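# Seat the arrow gear on the pin facing the collar mark

## Task

Place the free gear that carries a painted arrow onto the pin with the arrow face upward, push it fully down, and turn it so the arrow aims at the mark on the collar; it must stay like that on its own, not because a gripper is holding it.

## Robot and tools

Robot: two arms, left_arm and right_arm, each ending in a two-finger gripper. All reported poses share one scene frame. Its origin sits on the table surface midway between the arms, +z is up, +x runs out over the table, and left_arm is on the +y side. The names left and right do not match image sides. Arm bases may be tilted. Mounting plates under the bases and the metal frame behind them are fixed obstacles; a "too close" message counts a plate and its half of the frame as part of that arm. Printed hand positions can be slightly wrong, more so at long reach.

Gripper axes: the fingers extend along the gripper's +z and open and close along its y. The reported position is the point between the pads when closed. Fingertips stick out about 19 mm past it when closed, 6 mm when fully open, and while closing they travel about 13 mm further out, so keep that clearance above surfaces.

Row layout (used by both motion tools): one flat list of 16 numbers, each in [-1, 1], always covering both arms: left_arm dx, dy, dz, rx, ry, rz, left gripper position, gripper speed, then the same eight for right_arm. dx..rz are an offset, not a pose: a target relative to the gripper's measured pose when the action began, expressed in that gripper's own axes. 1.0 equals 0.6 m for dx, dy, dz and 180 degrees for the rotation; rx, ry, rz form a single rotation vector. Gripper position is absolute: +1 fully open (85 mm), 0 about 41 mm, about -0.8 pads touching, -1 keep closing until blocked. Gripper speed sets how fast the gap changes: about 20 mm/s at -1, 85 at 0, 150 at +1. Grip force is fixed by the arm at roughly 190 to 235 N per pad. A 0 in the gripper slots is a real command, so to leave a gripper alone repeat its previous two numbers; for an arm that should not move, give zero offsets (or the offset back to its desired pose in the first call of a reply).

execute_actions(actions): a list of actions. Each action is a table of up to 15 rows, one row per 1/30 s control step; if fewer than 15 rows, the last row is held for the remaining steps. Every row is measured from the action's start pose, not the prior row. For a call's first action the start is the last pose reported in this scene. Each step, the commanded pose is clipped to within 70 mm and 16 degrees of the measured one; afterward the arm continues at most to its last clipped pose, so send the remainder next time. An empty list just returns state and images.

move(target, speed, blocking): target is one 16-number row as above, with offsets taken from the pose in the latest result that shows one. Each gripper follows a straight path toward its target; paths end together and last 0.5 to 10 s (stopping short past 10 s). Rotation takes the shorter way. speed is top path speed in m/s, 0.002 to 0.5, default 0.25; turning is capped at twice that in rad/s. Paths ignore obstacles and the other arm, can lag or stray, and may overshoot speed near full extension. Faster contact hits harder; a target deeper past contact presses harder. Finger numbers are sent at the start. blocking=false returns after 0.5 s while motion continues; check with wait(0), and no other motion is accepted until a result shows the move ended (or use stop). The "move:" line reports the ending (done, off_target, moving, held, fault) and limits (paced = pose was clipped; held = a check blocked steps, after which the arm may speed up sharply), plus each gripper's distance from target.

wait(seconds): 0 to 10; the scene runs with last commands held. stop(): brakes a running move, needing room; fingers keep moving. zoom_image(camera, region): region [x0, y0, x1, y1] in pixels, at most 504 by 504, from cam_head_left, cam_head_right, cam_high, cam_low, cam_left_wrist or cam_right_wrist (all 896x504). finished_scene(scene): give the current scene number; irreversible, and the goal must already hold stably.

Reading results: the state line lists each gripper's end_effector_position (m) and end_effector_quat_wxyz. "Hand target" lines show where the controller is steering. Step readings list positions at some steps; HELD with an arm label means that arm's row was partly blocked. position_measured_pct is about 50 - 50 x position (0 = fully open); stopping below about 90 short of the request means something is held or blocking, about 90 means the pads met. "pose unreachable" means the clearance check altered that arm's command.

Gripping: close with position -1 and keep sending it. For a gentle hold, open, then close just slightly below the object width. Release by sending a width larger than the object. Fingers stay put until the position number changes by 0.01 or more, but re-close on their own if the object slips or is lost.

Avoid: knocking anything off the table, drops, slams, hard pushes, arms striking each other. Joint torque at its load limit (49.1 N m for waist, shoulder, upper arm roll, elbow; 30.9 for forearm roll, wrist pitch, wrist roll, held weight included) freezes that arm 10 s and skips the rest of the call. Holding loads heats motors: MOTOR HOT appears from 60 °C, and at 75 °C an OVER-TEMPERATURE FAULT lets the arm sag. Loose objects may occasionally get a brief shove. The robot keeps its last command while you are composing a reply.

Each tool is called as a command line: name --argument value for each argument, lists and objects as JSON in quotes; but a table of rows of numbers goes row by row, as --pt "numbers of a row", without its own name.

## Session

I'll start by looking at the current state of the scene.

execute_actions --actions '[]'

Scene clock: 0.00 s.
left_arm: end_effector_position=(+0.3816, +0.5230, +0.2596) position_measured_pct=0.0 end_effector_quat_wxyz=(+0.257, -0.069, +0.964, +0.020) | right_arm: end_effector_position=(+0.3479, -0.8161, +0.1778) position_measured_pct=0.0 end_effector_quat_wxyz=(+0.440, +0.197, +0.785, -0.389)
Joint positions: left_arm=[-0.478  0.579 -0.071  2.18  -0.253 -0.247  1.228] | right_arm=[ 0.711  1.32   0.713  1.894 -0.206 -1.387  1.481]
Joint velocities: left_arm=[ 0.    -0.     0.001  0.     0.001 -0.001  0.   ] | right_arm=[ 0.     0.001  0.    -0.001 -0.     0.     0.001]
Hand target (left_arm): +0.382, +0.523, +0.260; +0.257, -0.069, +0.964, +0.020
Hand target (right_arm): +0.348, -0.816, +0.178; +0.440, +0.197, +0.785, -0.389

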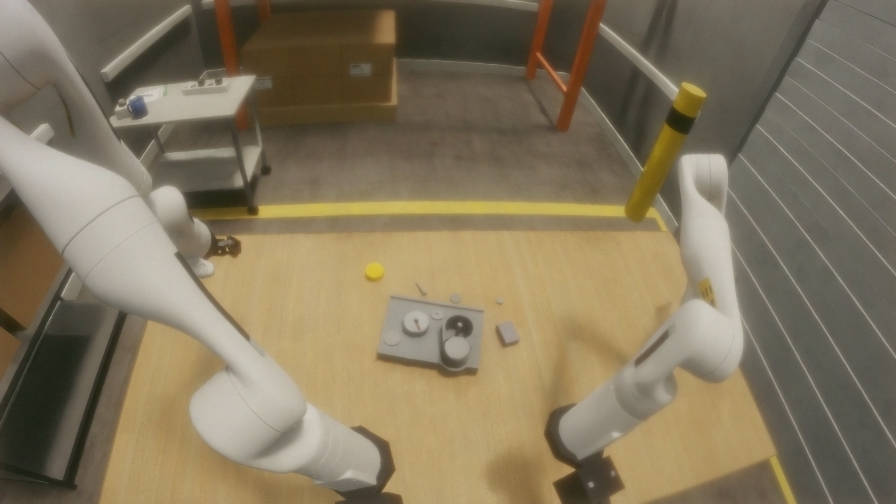

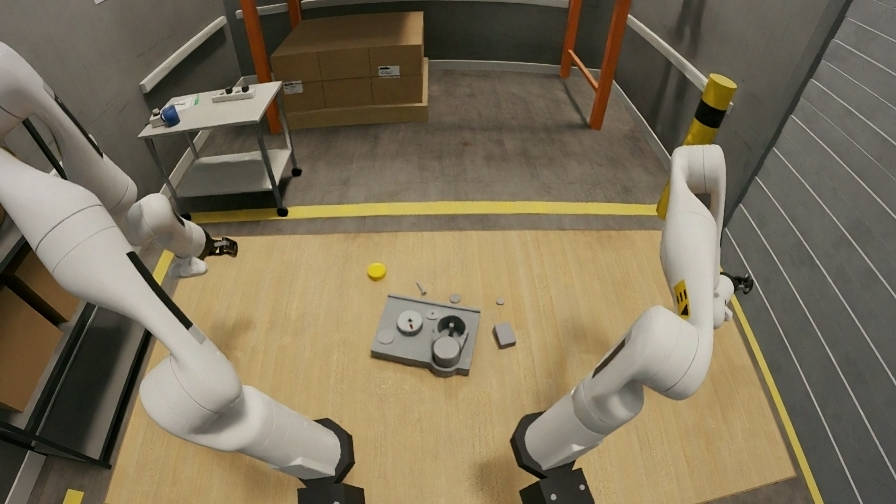

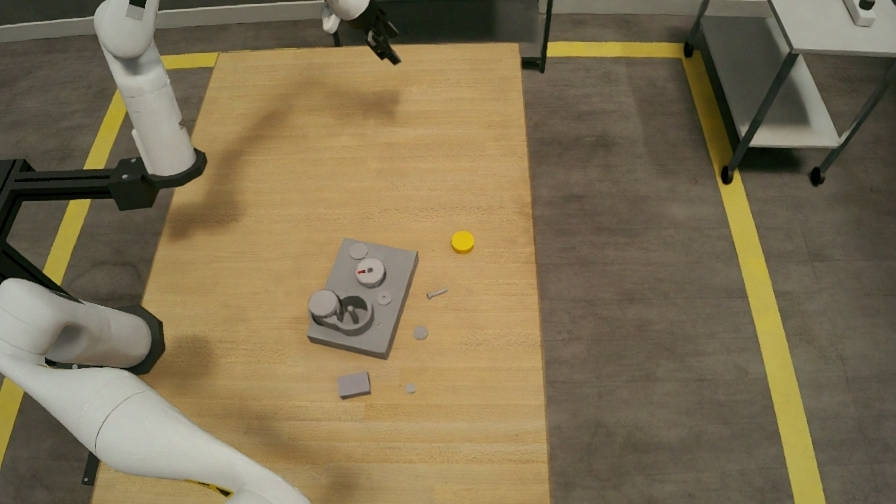

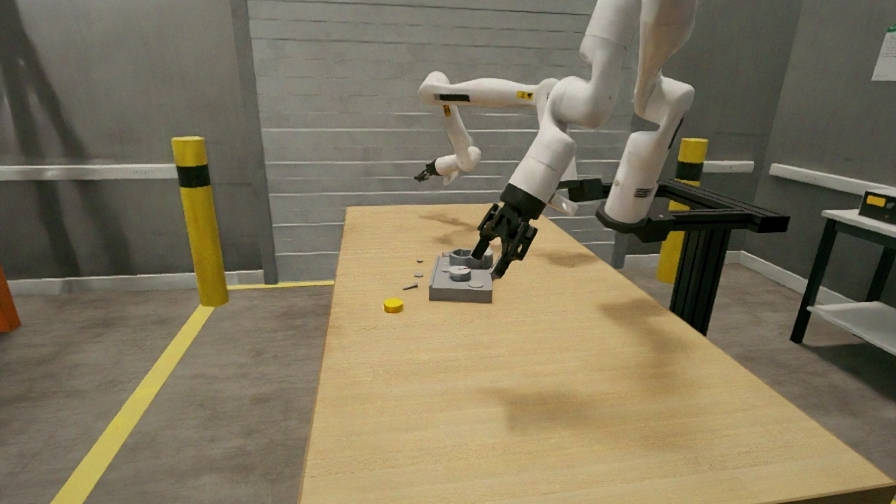

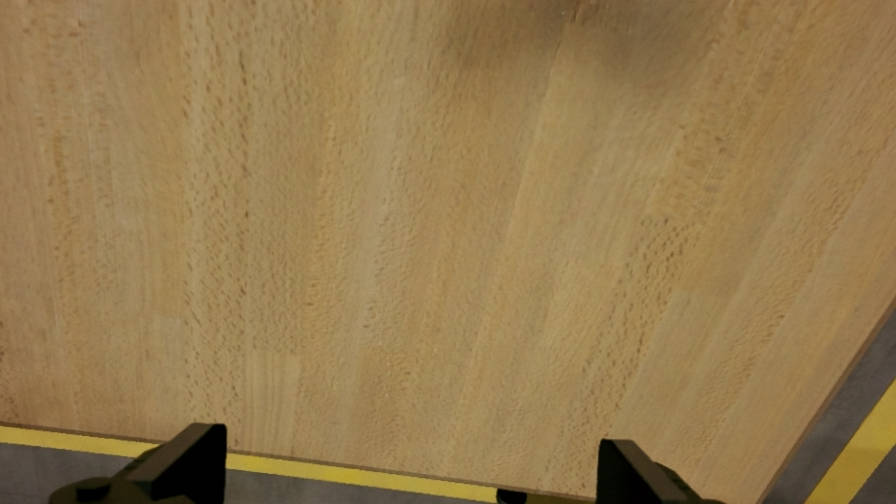

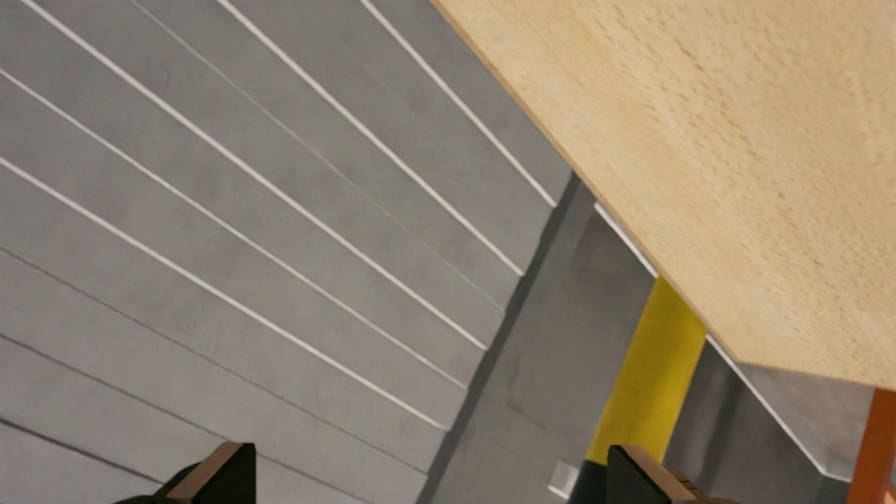

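zoom_image --camera "cam_high" --region '[280, 220, 500, 410]'

zoom_image --camera "cam_head_left" --region '[350, 250, 540, 390]'

zoom_image --camera "cam_head_right" --region '[350, 250, 540, 390]'

zoom_image --camera "cam_low" --region '[370, 220, 560, 330]'

Region (280, 220, 500, 410) of cam_high's 896x504 image, scaled by 2.291, with more detail than that image has; it fills the top 435 rows of this view, and the rest is white.

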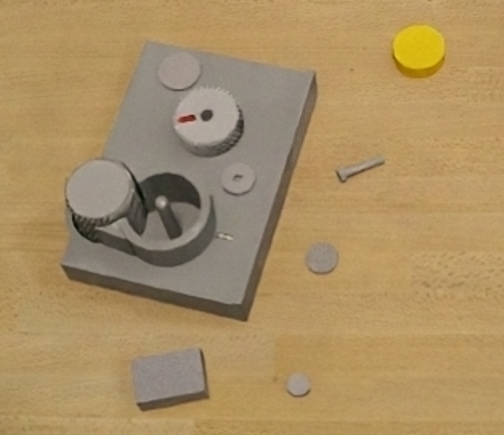

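Region (350, 250, 540, 390) of cam_head_left's 896x504 image, scaled by 2.653, with more detail than that image has; it fills the top 371 rows of this view, and the rest is white.

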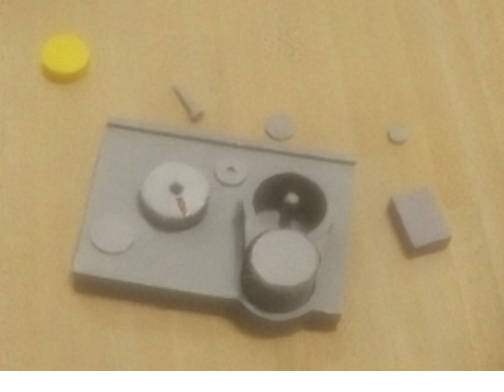

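Region (350, 250, 540, 390) of cam_head_right's 896x504 image, scaled by 2.653, with more detail than that image has; it fills the top 371 rows of this view, and the rest is white.

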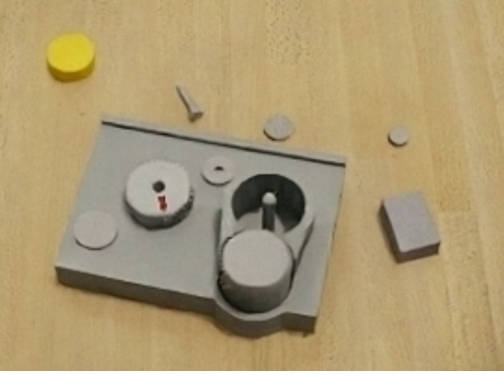

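Region (370, 220, 560, 330) of cam_low's 896x504 image, scaled by 2.653, with more detail than that image has; it fills the top 292 rows of this view, and the rest is white.

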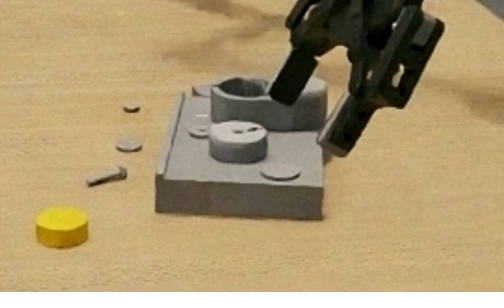

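zoom_image --camera "cam_high" --region '[300, 250, 400, 350]'

zoom_image --camera "cam_head_right" --region '[390, 295, 490, 385]'

Region (300, 250, 400, 350) of cam_high's 896x504 image, scaled by 5.040, with more detail than that image has.

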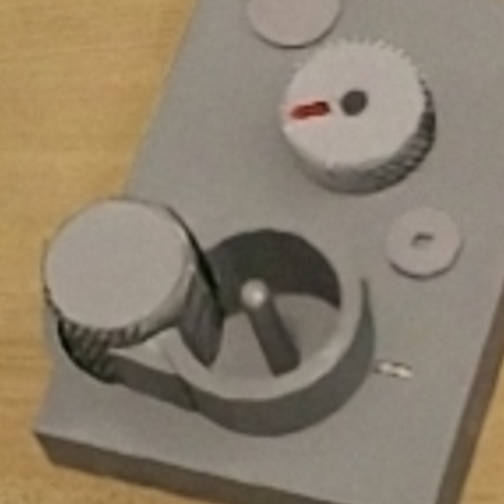

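Region (390, 295, 490, 385) of cam_head_right's 896x504 image, scaled by 5.040, with more detail than that image has; it fills the top 454 rows of this view, and the rest is white.

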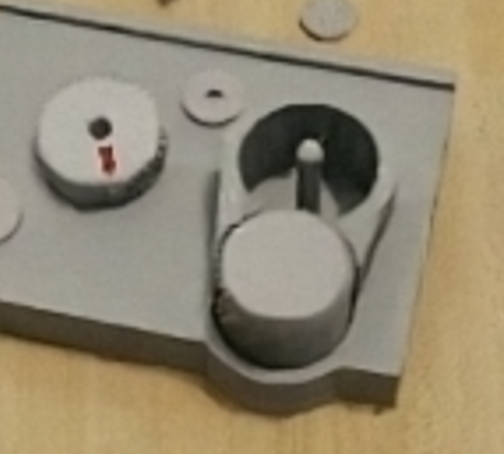

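move --target '[0.12745, -0.70912, -0.05725, 0.01289, 0.16558, 0.04446, 1, 0, 0, 0, 0, 0, 0, 0, 1, 0]' --speed 0.35

Scene clock: 38.23 s.
left_arm: end_effector_position=(+0.3606, +0.0883, +0.2525) position_measured_pct=0.0 end_effector_quat_wxyz=(+0.002, +0.001, +1.000, -0.002) | right_arm: end_effector_position=(+0.3479, -0.8161, +0.1778) position_measured_pct=0.0 end_effector_quat_wxyz=(+0.440, +0.197, +0.785, -0.389)
Joint positions: left_arm=[ 0.897  1.01  -0.555  1.779  0.326  0.605  1.689] | right_arm=[ 0.711  1.32   0.713  1.894 -0.206 -1.387  1.481]
Joint velocities: left_arm=[ 0.005  0.013  0.001 -0.007 -0.003  0.006  0.004] | right_arm=[ 0.    -0.001 -0.001  0.001 -0.     0.001 -0.001]
Hand target (left_arm): +0.360, +0.088, +0.252; +0.002, +0.001, +1.000, -0.002
Hand target (right_arm): +0.348, -0.816, +0.178; +0.440, +0.197, +0.785, -0.389
Off the commanded pose (left_arm): 0.003 m, 0 deg.
Off the commanded pose (right_arm): 0.000 m, 0 deg.
move: done; limits=paced

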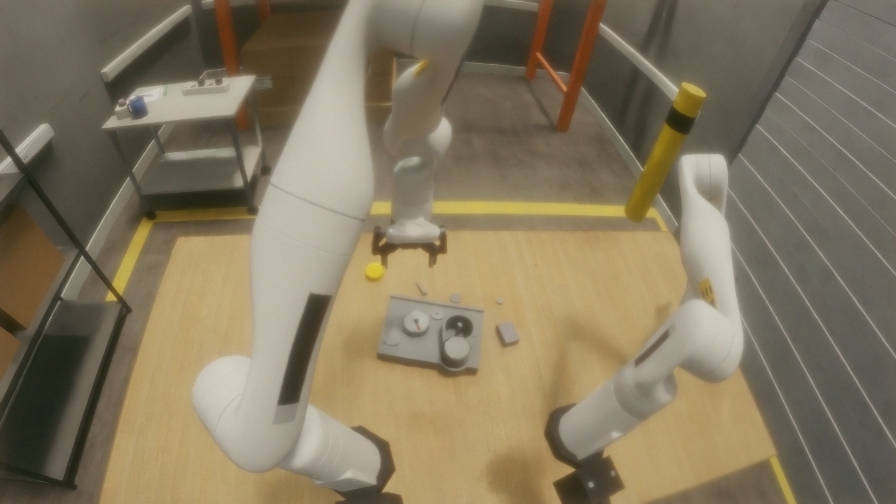

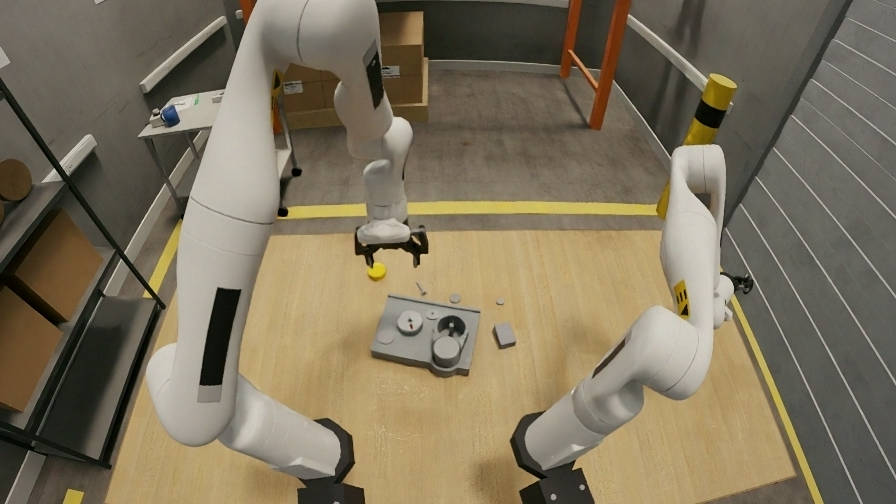

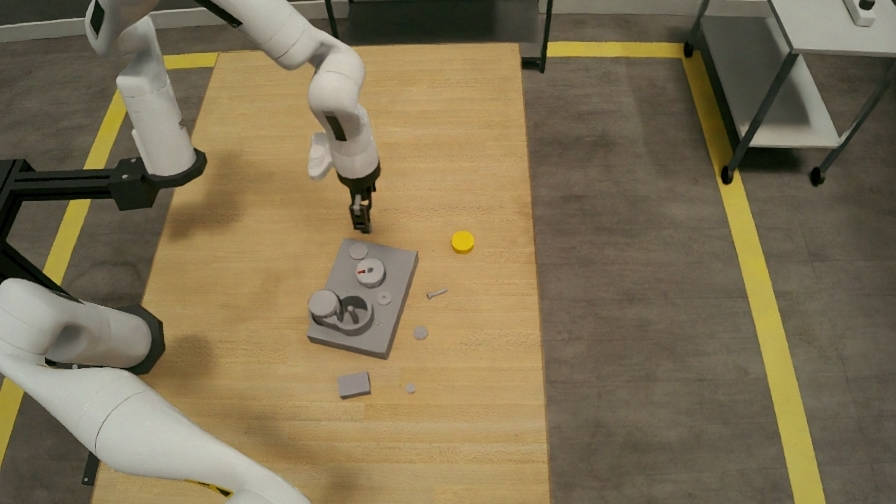

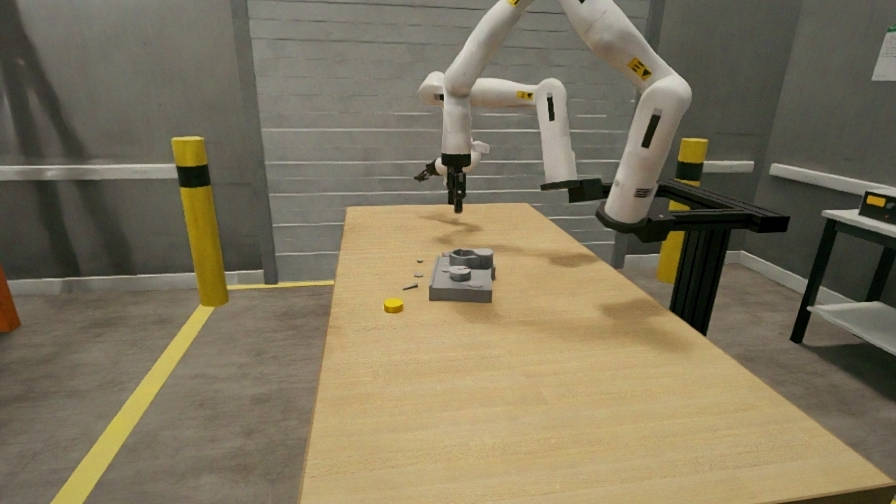

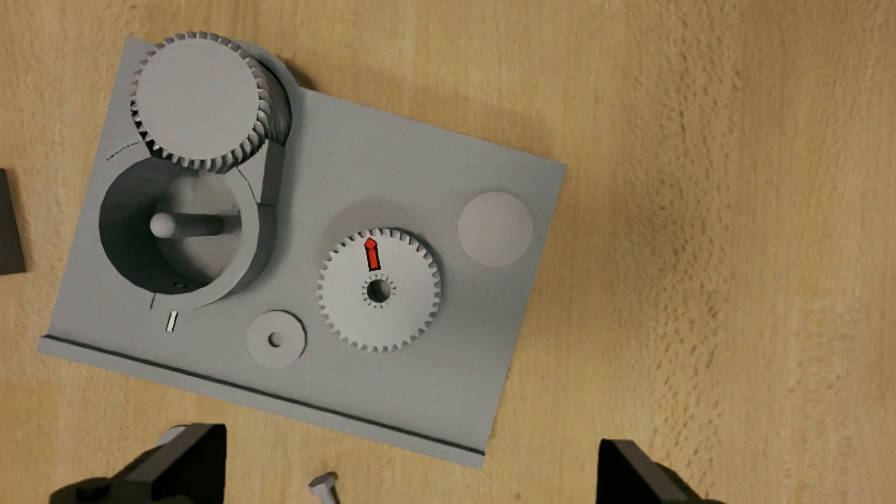

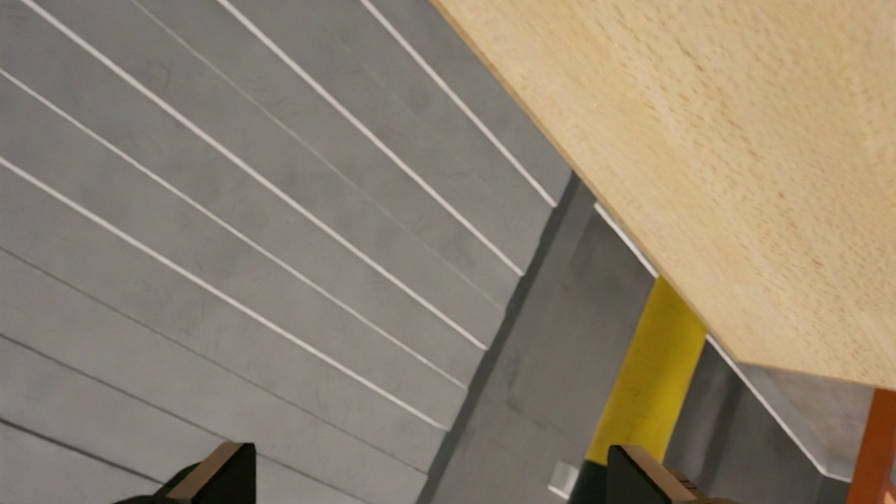

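zoom_image --camera "cam_left_wrist" --region '[40, 20, 340, 360]'

zoom_image --camera "cam_left_wrist" --region '[300, 210, 460, 370]'

zoom_image --camera "cam_low" --region '[415, 235, 515, 310]'

Region (40, 20, 340, 360) of cam_left_wrist's 896x504 image, scaled by 1.482; it fills the left 445 columns of this view, and the rest is white.

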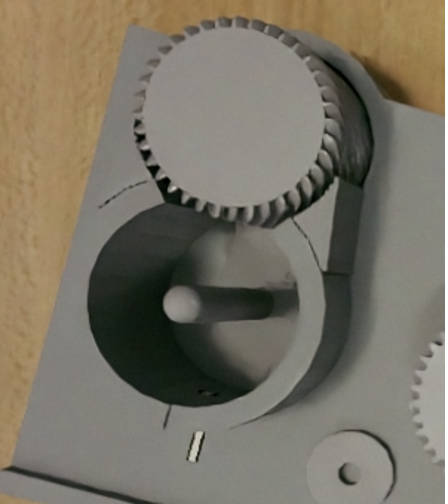

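Region (300, 210, 460, 370) of cam_left_wrist's 896x504 image, scaled by 3.150.

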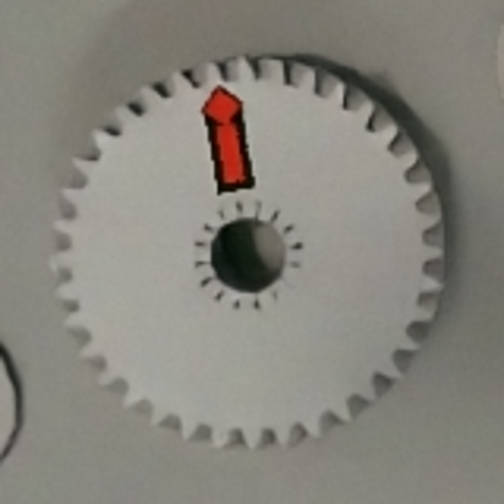

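Region (415, 235, 515, 310) of cam_low's 896x504 image, scaled by 5.040, with more detail than that image has; it fills the top 378 rows of this view, and the rest is white.

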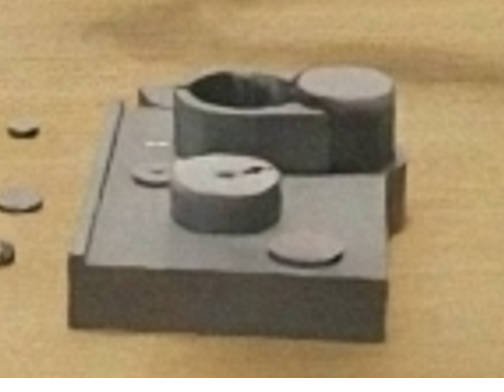

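zoom_image --camera "cam_left_wrist" --region '[120, 20, 310, 210]'

zoom_image --camera "cam_left_wrist" --region '[85, 140, 285, 340]'

zoom_image --camera "cam_left_wrist" --region '[360, 220, 450, 310]'

Region (120, 20, 310, 210) of cam_left_wrist's 896x504 image, scaled by 2.653.

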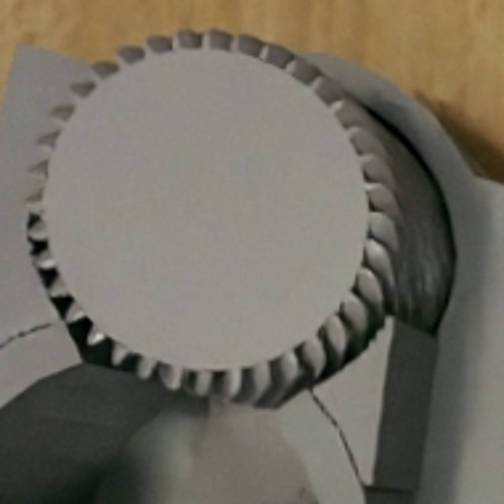

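Region (85, 140, 285, 340) of cam_left_wrist's 896x504 image, scaled by 2.520.

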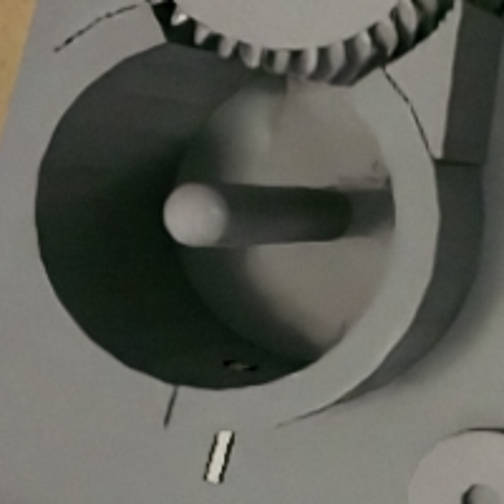

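Region (360, 220, 450, 310) of cam_left_wrist's 896x504 image, scaled by 5.600.

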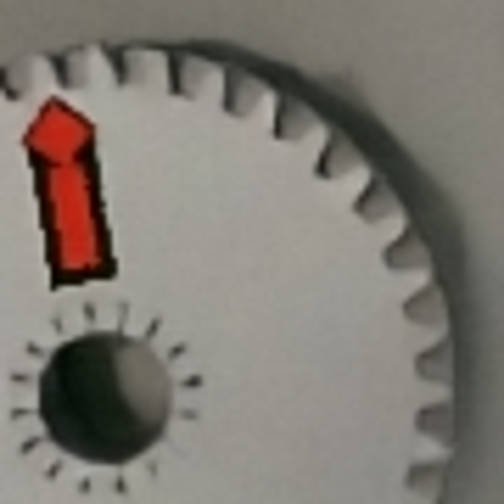

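move --target '[-0.0807, -0.1022, 0.2208, -0.0019, 0.0002, -0.4329, 1, 0, 0, 0, 0, 0, 0, 0, 1, 0]' --speed 0.45

Scene clock: 92.10 s.
left_arm: end_effector_position=(+0.4093, +0.0256, +0.1209) position_measured_pct=0.0 end_effector_quat_wxyz=(-0.000, -0.628, +0.778, -0.001) | right_arm: end_effector_position=(+0.3479, -0.8161, +0.1778) position_measured_pct=0.0 end_effector_quat_wxyz=(+0.440, +0.197, +0.785, -0.389)
Joint positions: left_arm=[ 0.958  1.448 -0.73   1.465  0.81   0.694  2.815] | right_arm=[ 0.711  1.32   0.713  1.894 -0.206 -1.387  1.481]
Joint velocities: left_arm=[ 0.003  0.011 -0.001 -0.008 -0.004  0.008  0.011] | right_arm=[ 0.001 -0.002  0.    -0.001 -0.    -0.     0.001]
Hand target (left_arm): +0.409, +0.026, +0.121; -0.000, -0.628, +0.778, -0.000
Hand target (right_arm): +0.348, -0.816, +0.178; +0.440, +0.197, +0.785, -0.389
Off the commanded pose (left_arm): 0.001 m, 0 deg.
Off the commanded pose (right_arm): 0.000 m, 0 deg.
move: done

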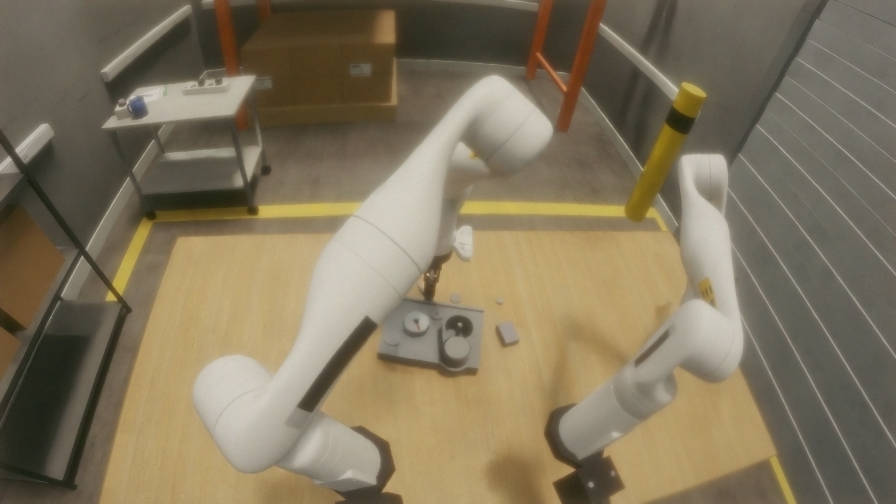

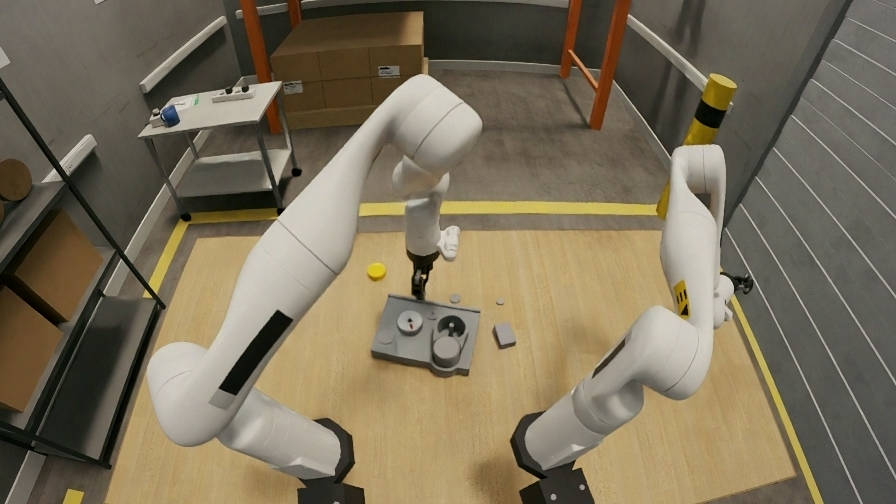

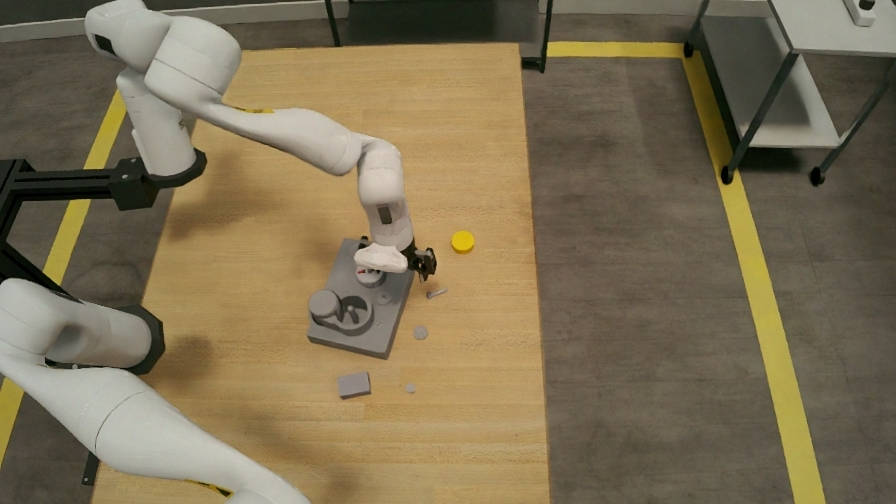

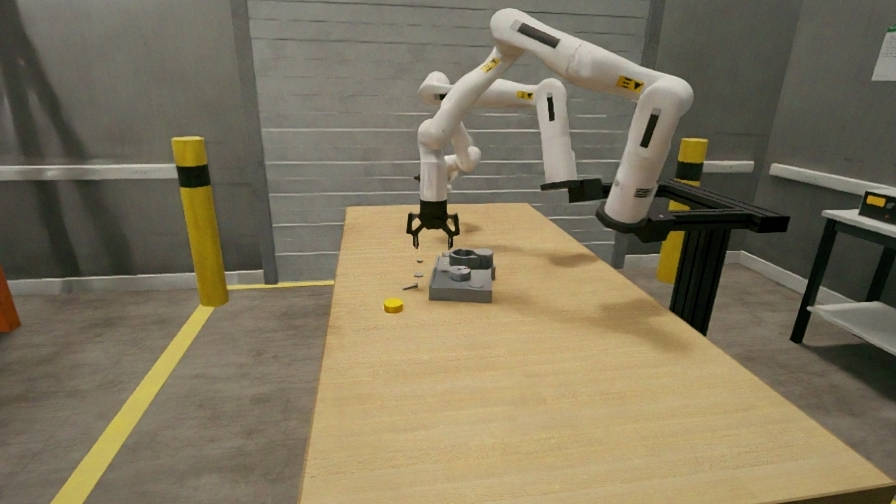

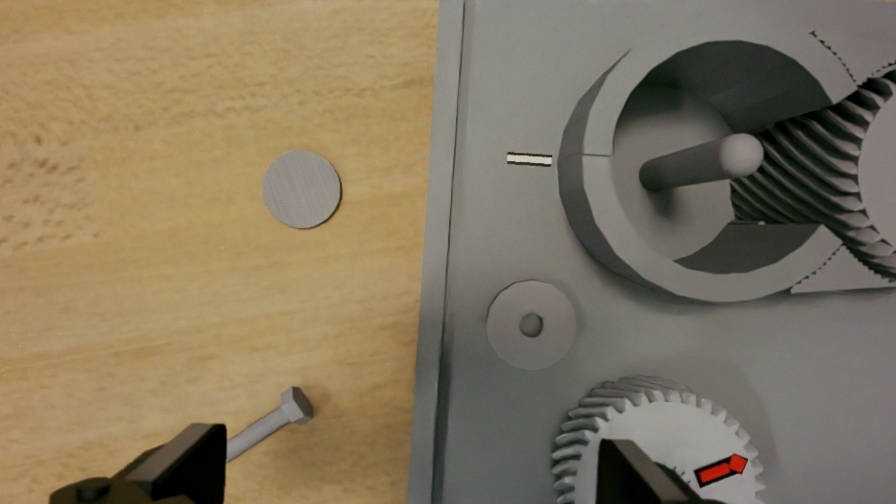

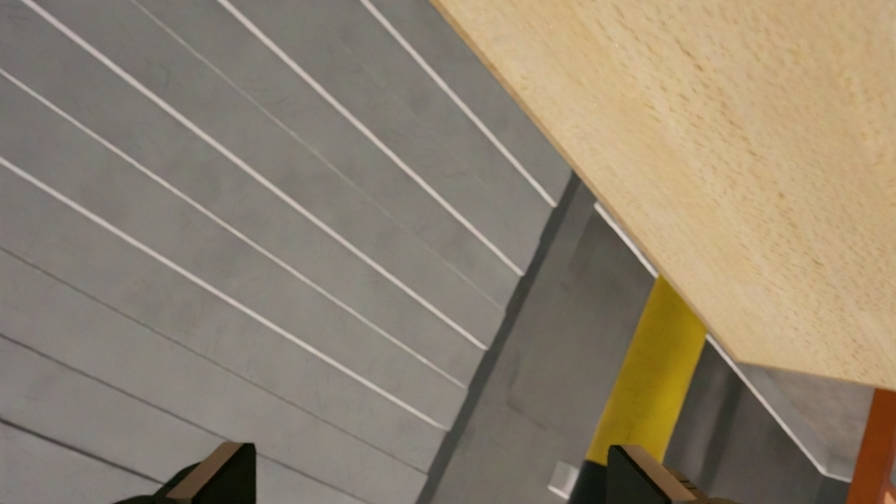

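zoom_image --camera "cam_left_wrist" --region '[716, 70, 896, 250]'

zoom_image --camera "cam_left_wrist" --region '[596, 20, 896, 320]'

zoom_image --camera "cam_left_wrist" --region '[540, 360, 780, 504]'

Region (716, 70, 896, 250) of cam_left_wrist's 896x504 image, scaled by 2.800.

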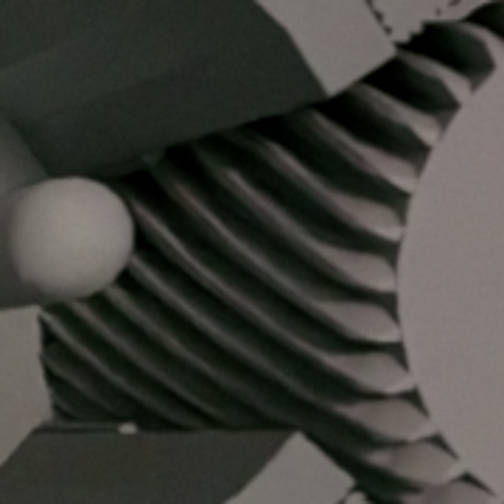

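Region (596, 20, 896, 320) of cam_left_wrist's 896x504 image, scaled by 1.680.

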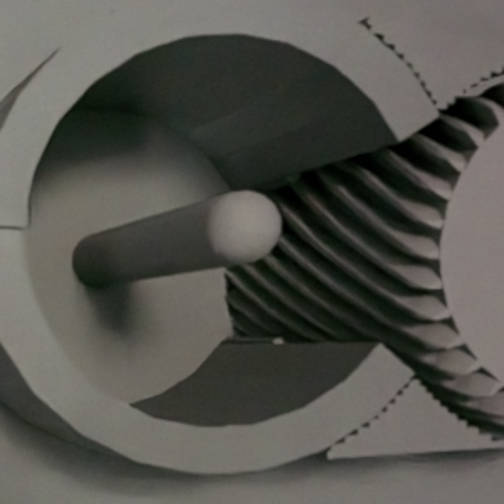

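Region (540, 360, 780, 504) of cam_left_wrist's 896x504 image, scaled by 2.100; it fills the top 302 rows of this view, and the rest is white.

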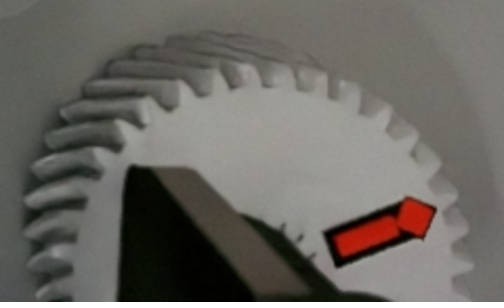

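zoom_image --camera "cam_left_wrist" --region '[720, 140, 820, 240]'

zoom_image --camera "cam_left_wrist" --region '[780, 130, 896, 246]'

Region (720, 140, 820, 240) of cam_left_wrist's 896x504 image, scaled by 5.040.

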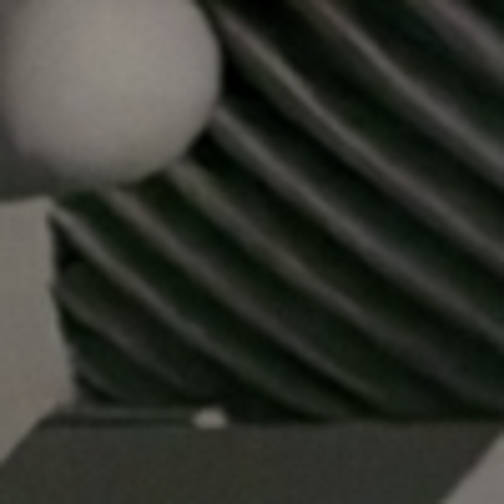

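Region (780, 130, 896, 246) of cam_left_wrist's 896x504 image, scaled by 4.345.

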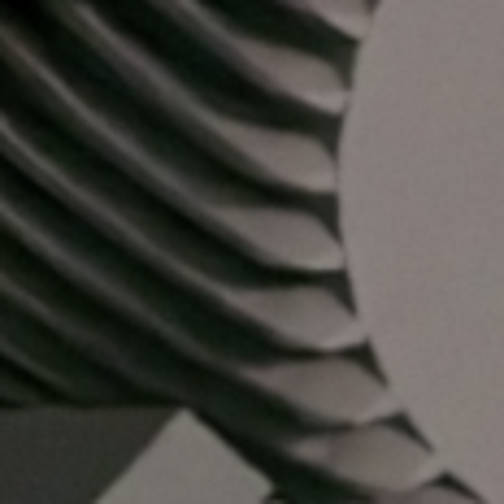

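zoom_image --camera "cam_left_wrist" --region '[670, 404, 780, 504]'

zoom_image --camera "cam_left_wrist" --region '[545, 365, 685, 504]'

zoom_image --camera "cam_left_wrist" --region '[490, 100, 690, 240]'

Region (670, 404, 780, 504) of cam_left_wrist's 896x504 image, scaled by 4.582; it fills the top 458 rows of this view, and the rest is white.

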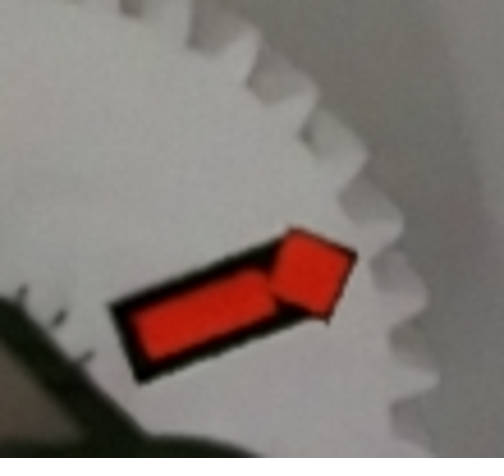

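Region (545, 365, 685, 504) of cam_left_wrist's 896x504 image, scaled by 3.600; it fills the top 500 rows of this view, and the rest is white.

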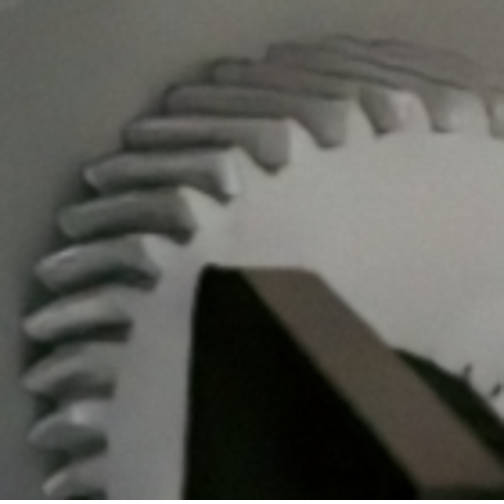

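Region (490, 100, 690, 240) of cam_left_wrist's 896x504 image, scaled by 2.520; it fills the top 353 rows of this view, and the rest is white.

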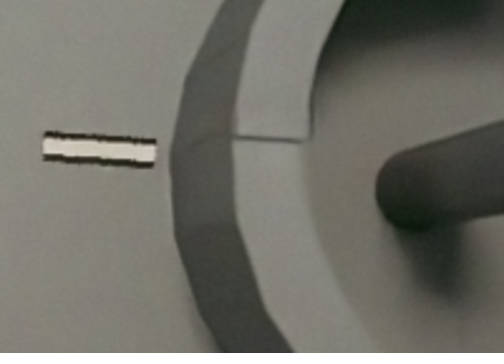

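move --target '[-0.0355, 0.13125, 0.0765, 0, 0, 0.0667, 1, 0, 0, 0, 0, 0, 0, 0, 1, 0]' --speed 0.2

Scene clock: 175.67 s.
left_arm: end_effector_position=(+0.3367, +0.0625, +0.0746) position_measured_pct=0.0 end_effector_quat_wxyz=(-0.000, -0.543, +0.840, -0.001) | right_arm: end_effector_position=(+0.3479, -0.8161, +0.1778) position_measured_pct=0.0 end_effector_quat_wxyz=(+0.440, +0.197, +0.785, -0.389)
Joint positions: left_arm=[ 0.868  1.414 -0.519  1.736  0.875  0.346  2.433] | right_arm=[ 0.711  1.32   0.713  1.894 -0.206 -1.387  1.481]
Joint velocities: left_arm=[-0.016 -0.009  0.01   0.007  0.004 -0.015 -0.014] | right_arm=[ 0.     0.    -0.001 -0.     0.     0.    -0.   ]
Hand target (left_arm): +0.337, +0.063, +0.075; -0.000, -0.543, +0.840, -0.001
Hand target (right_arm): +0.348, -0.816, +0.178; +0.440, +0.197, +0.785, -0.389
Off the commanded pose (left_arm): 0.001 m, 0 deg.
Off the commanded pose (right_arm): 0.000 m, 0 deg.
move: done

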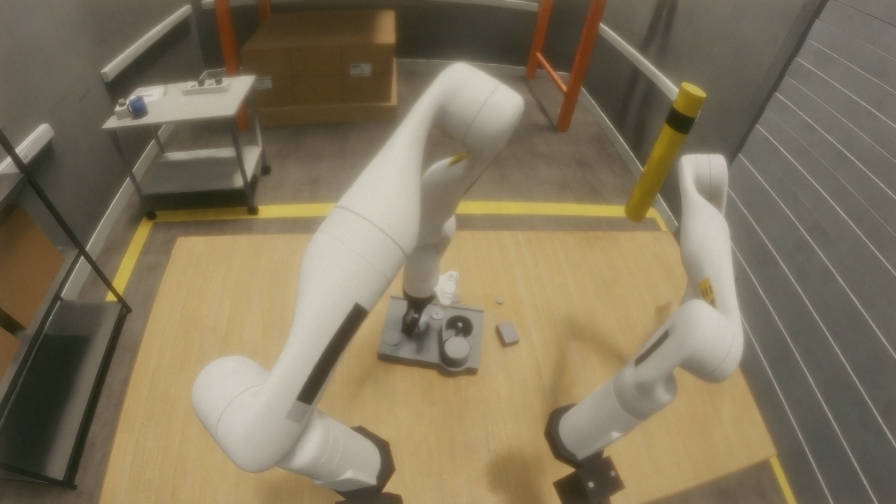

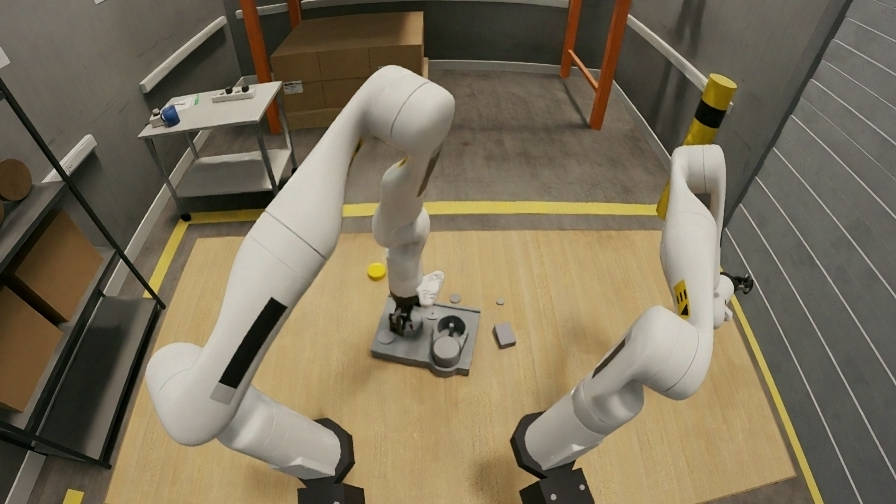

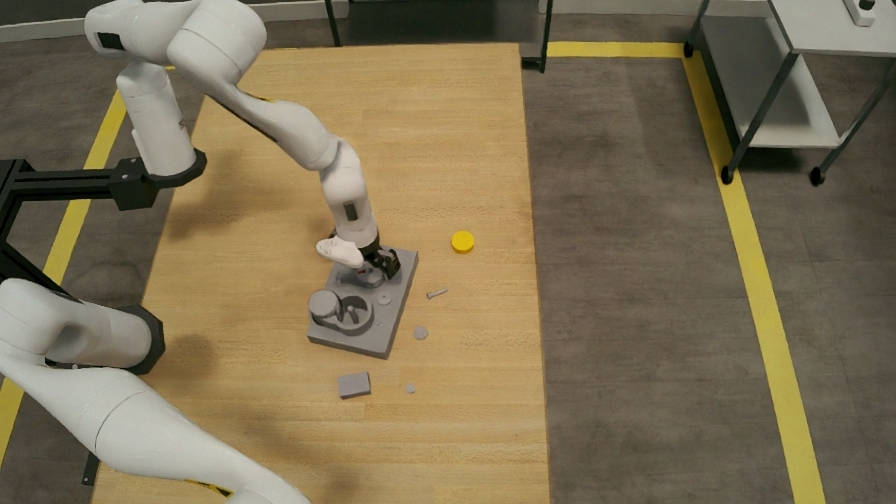

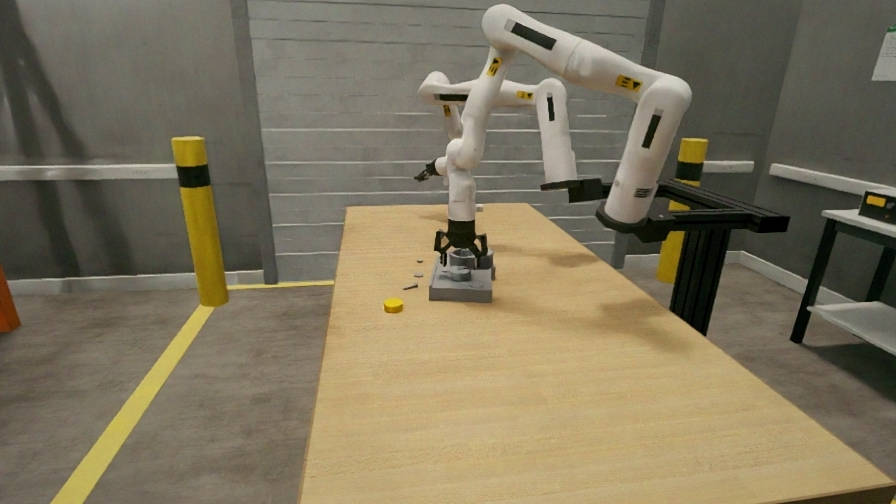

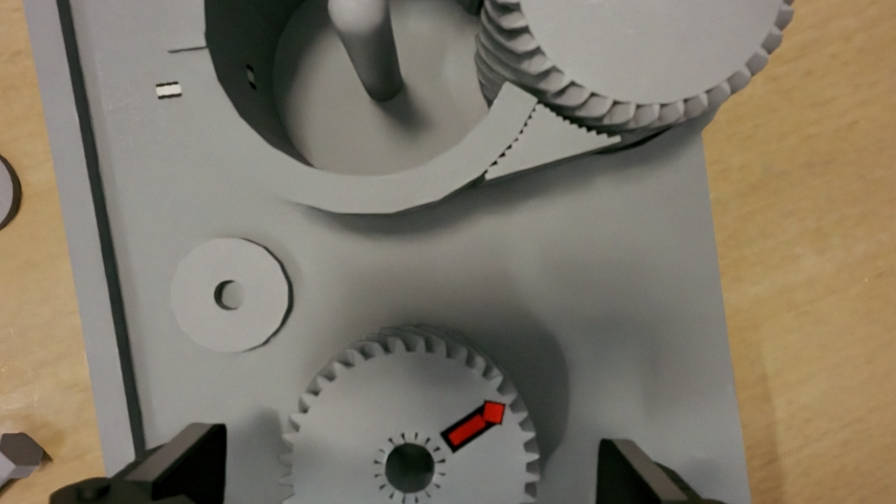

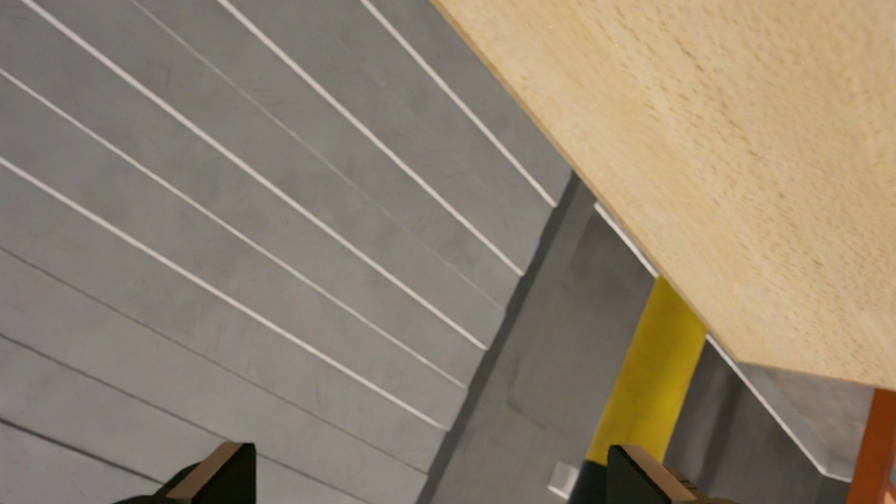

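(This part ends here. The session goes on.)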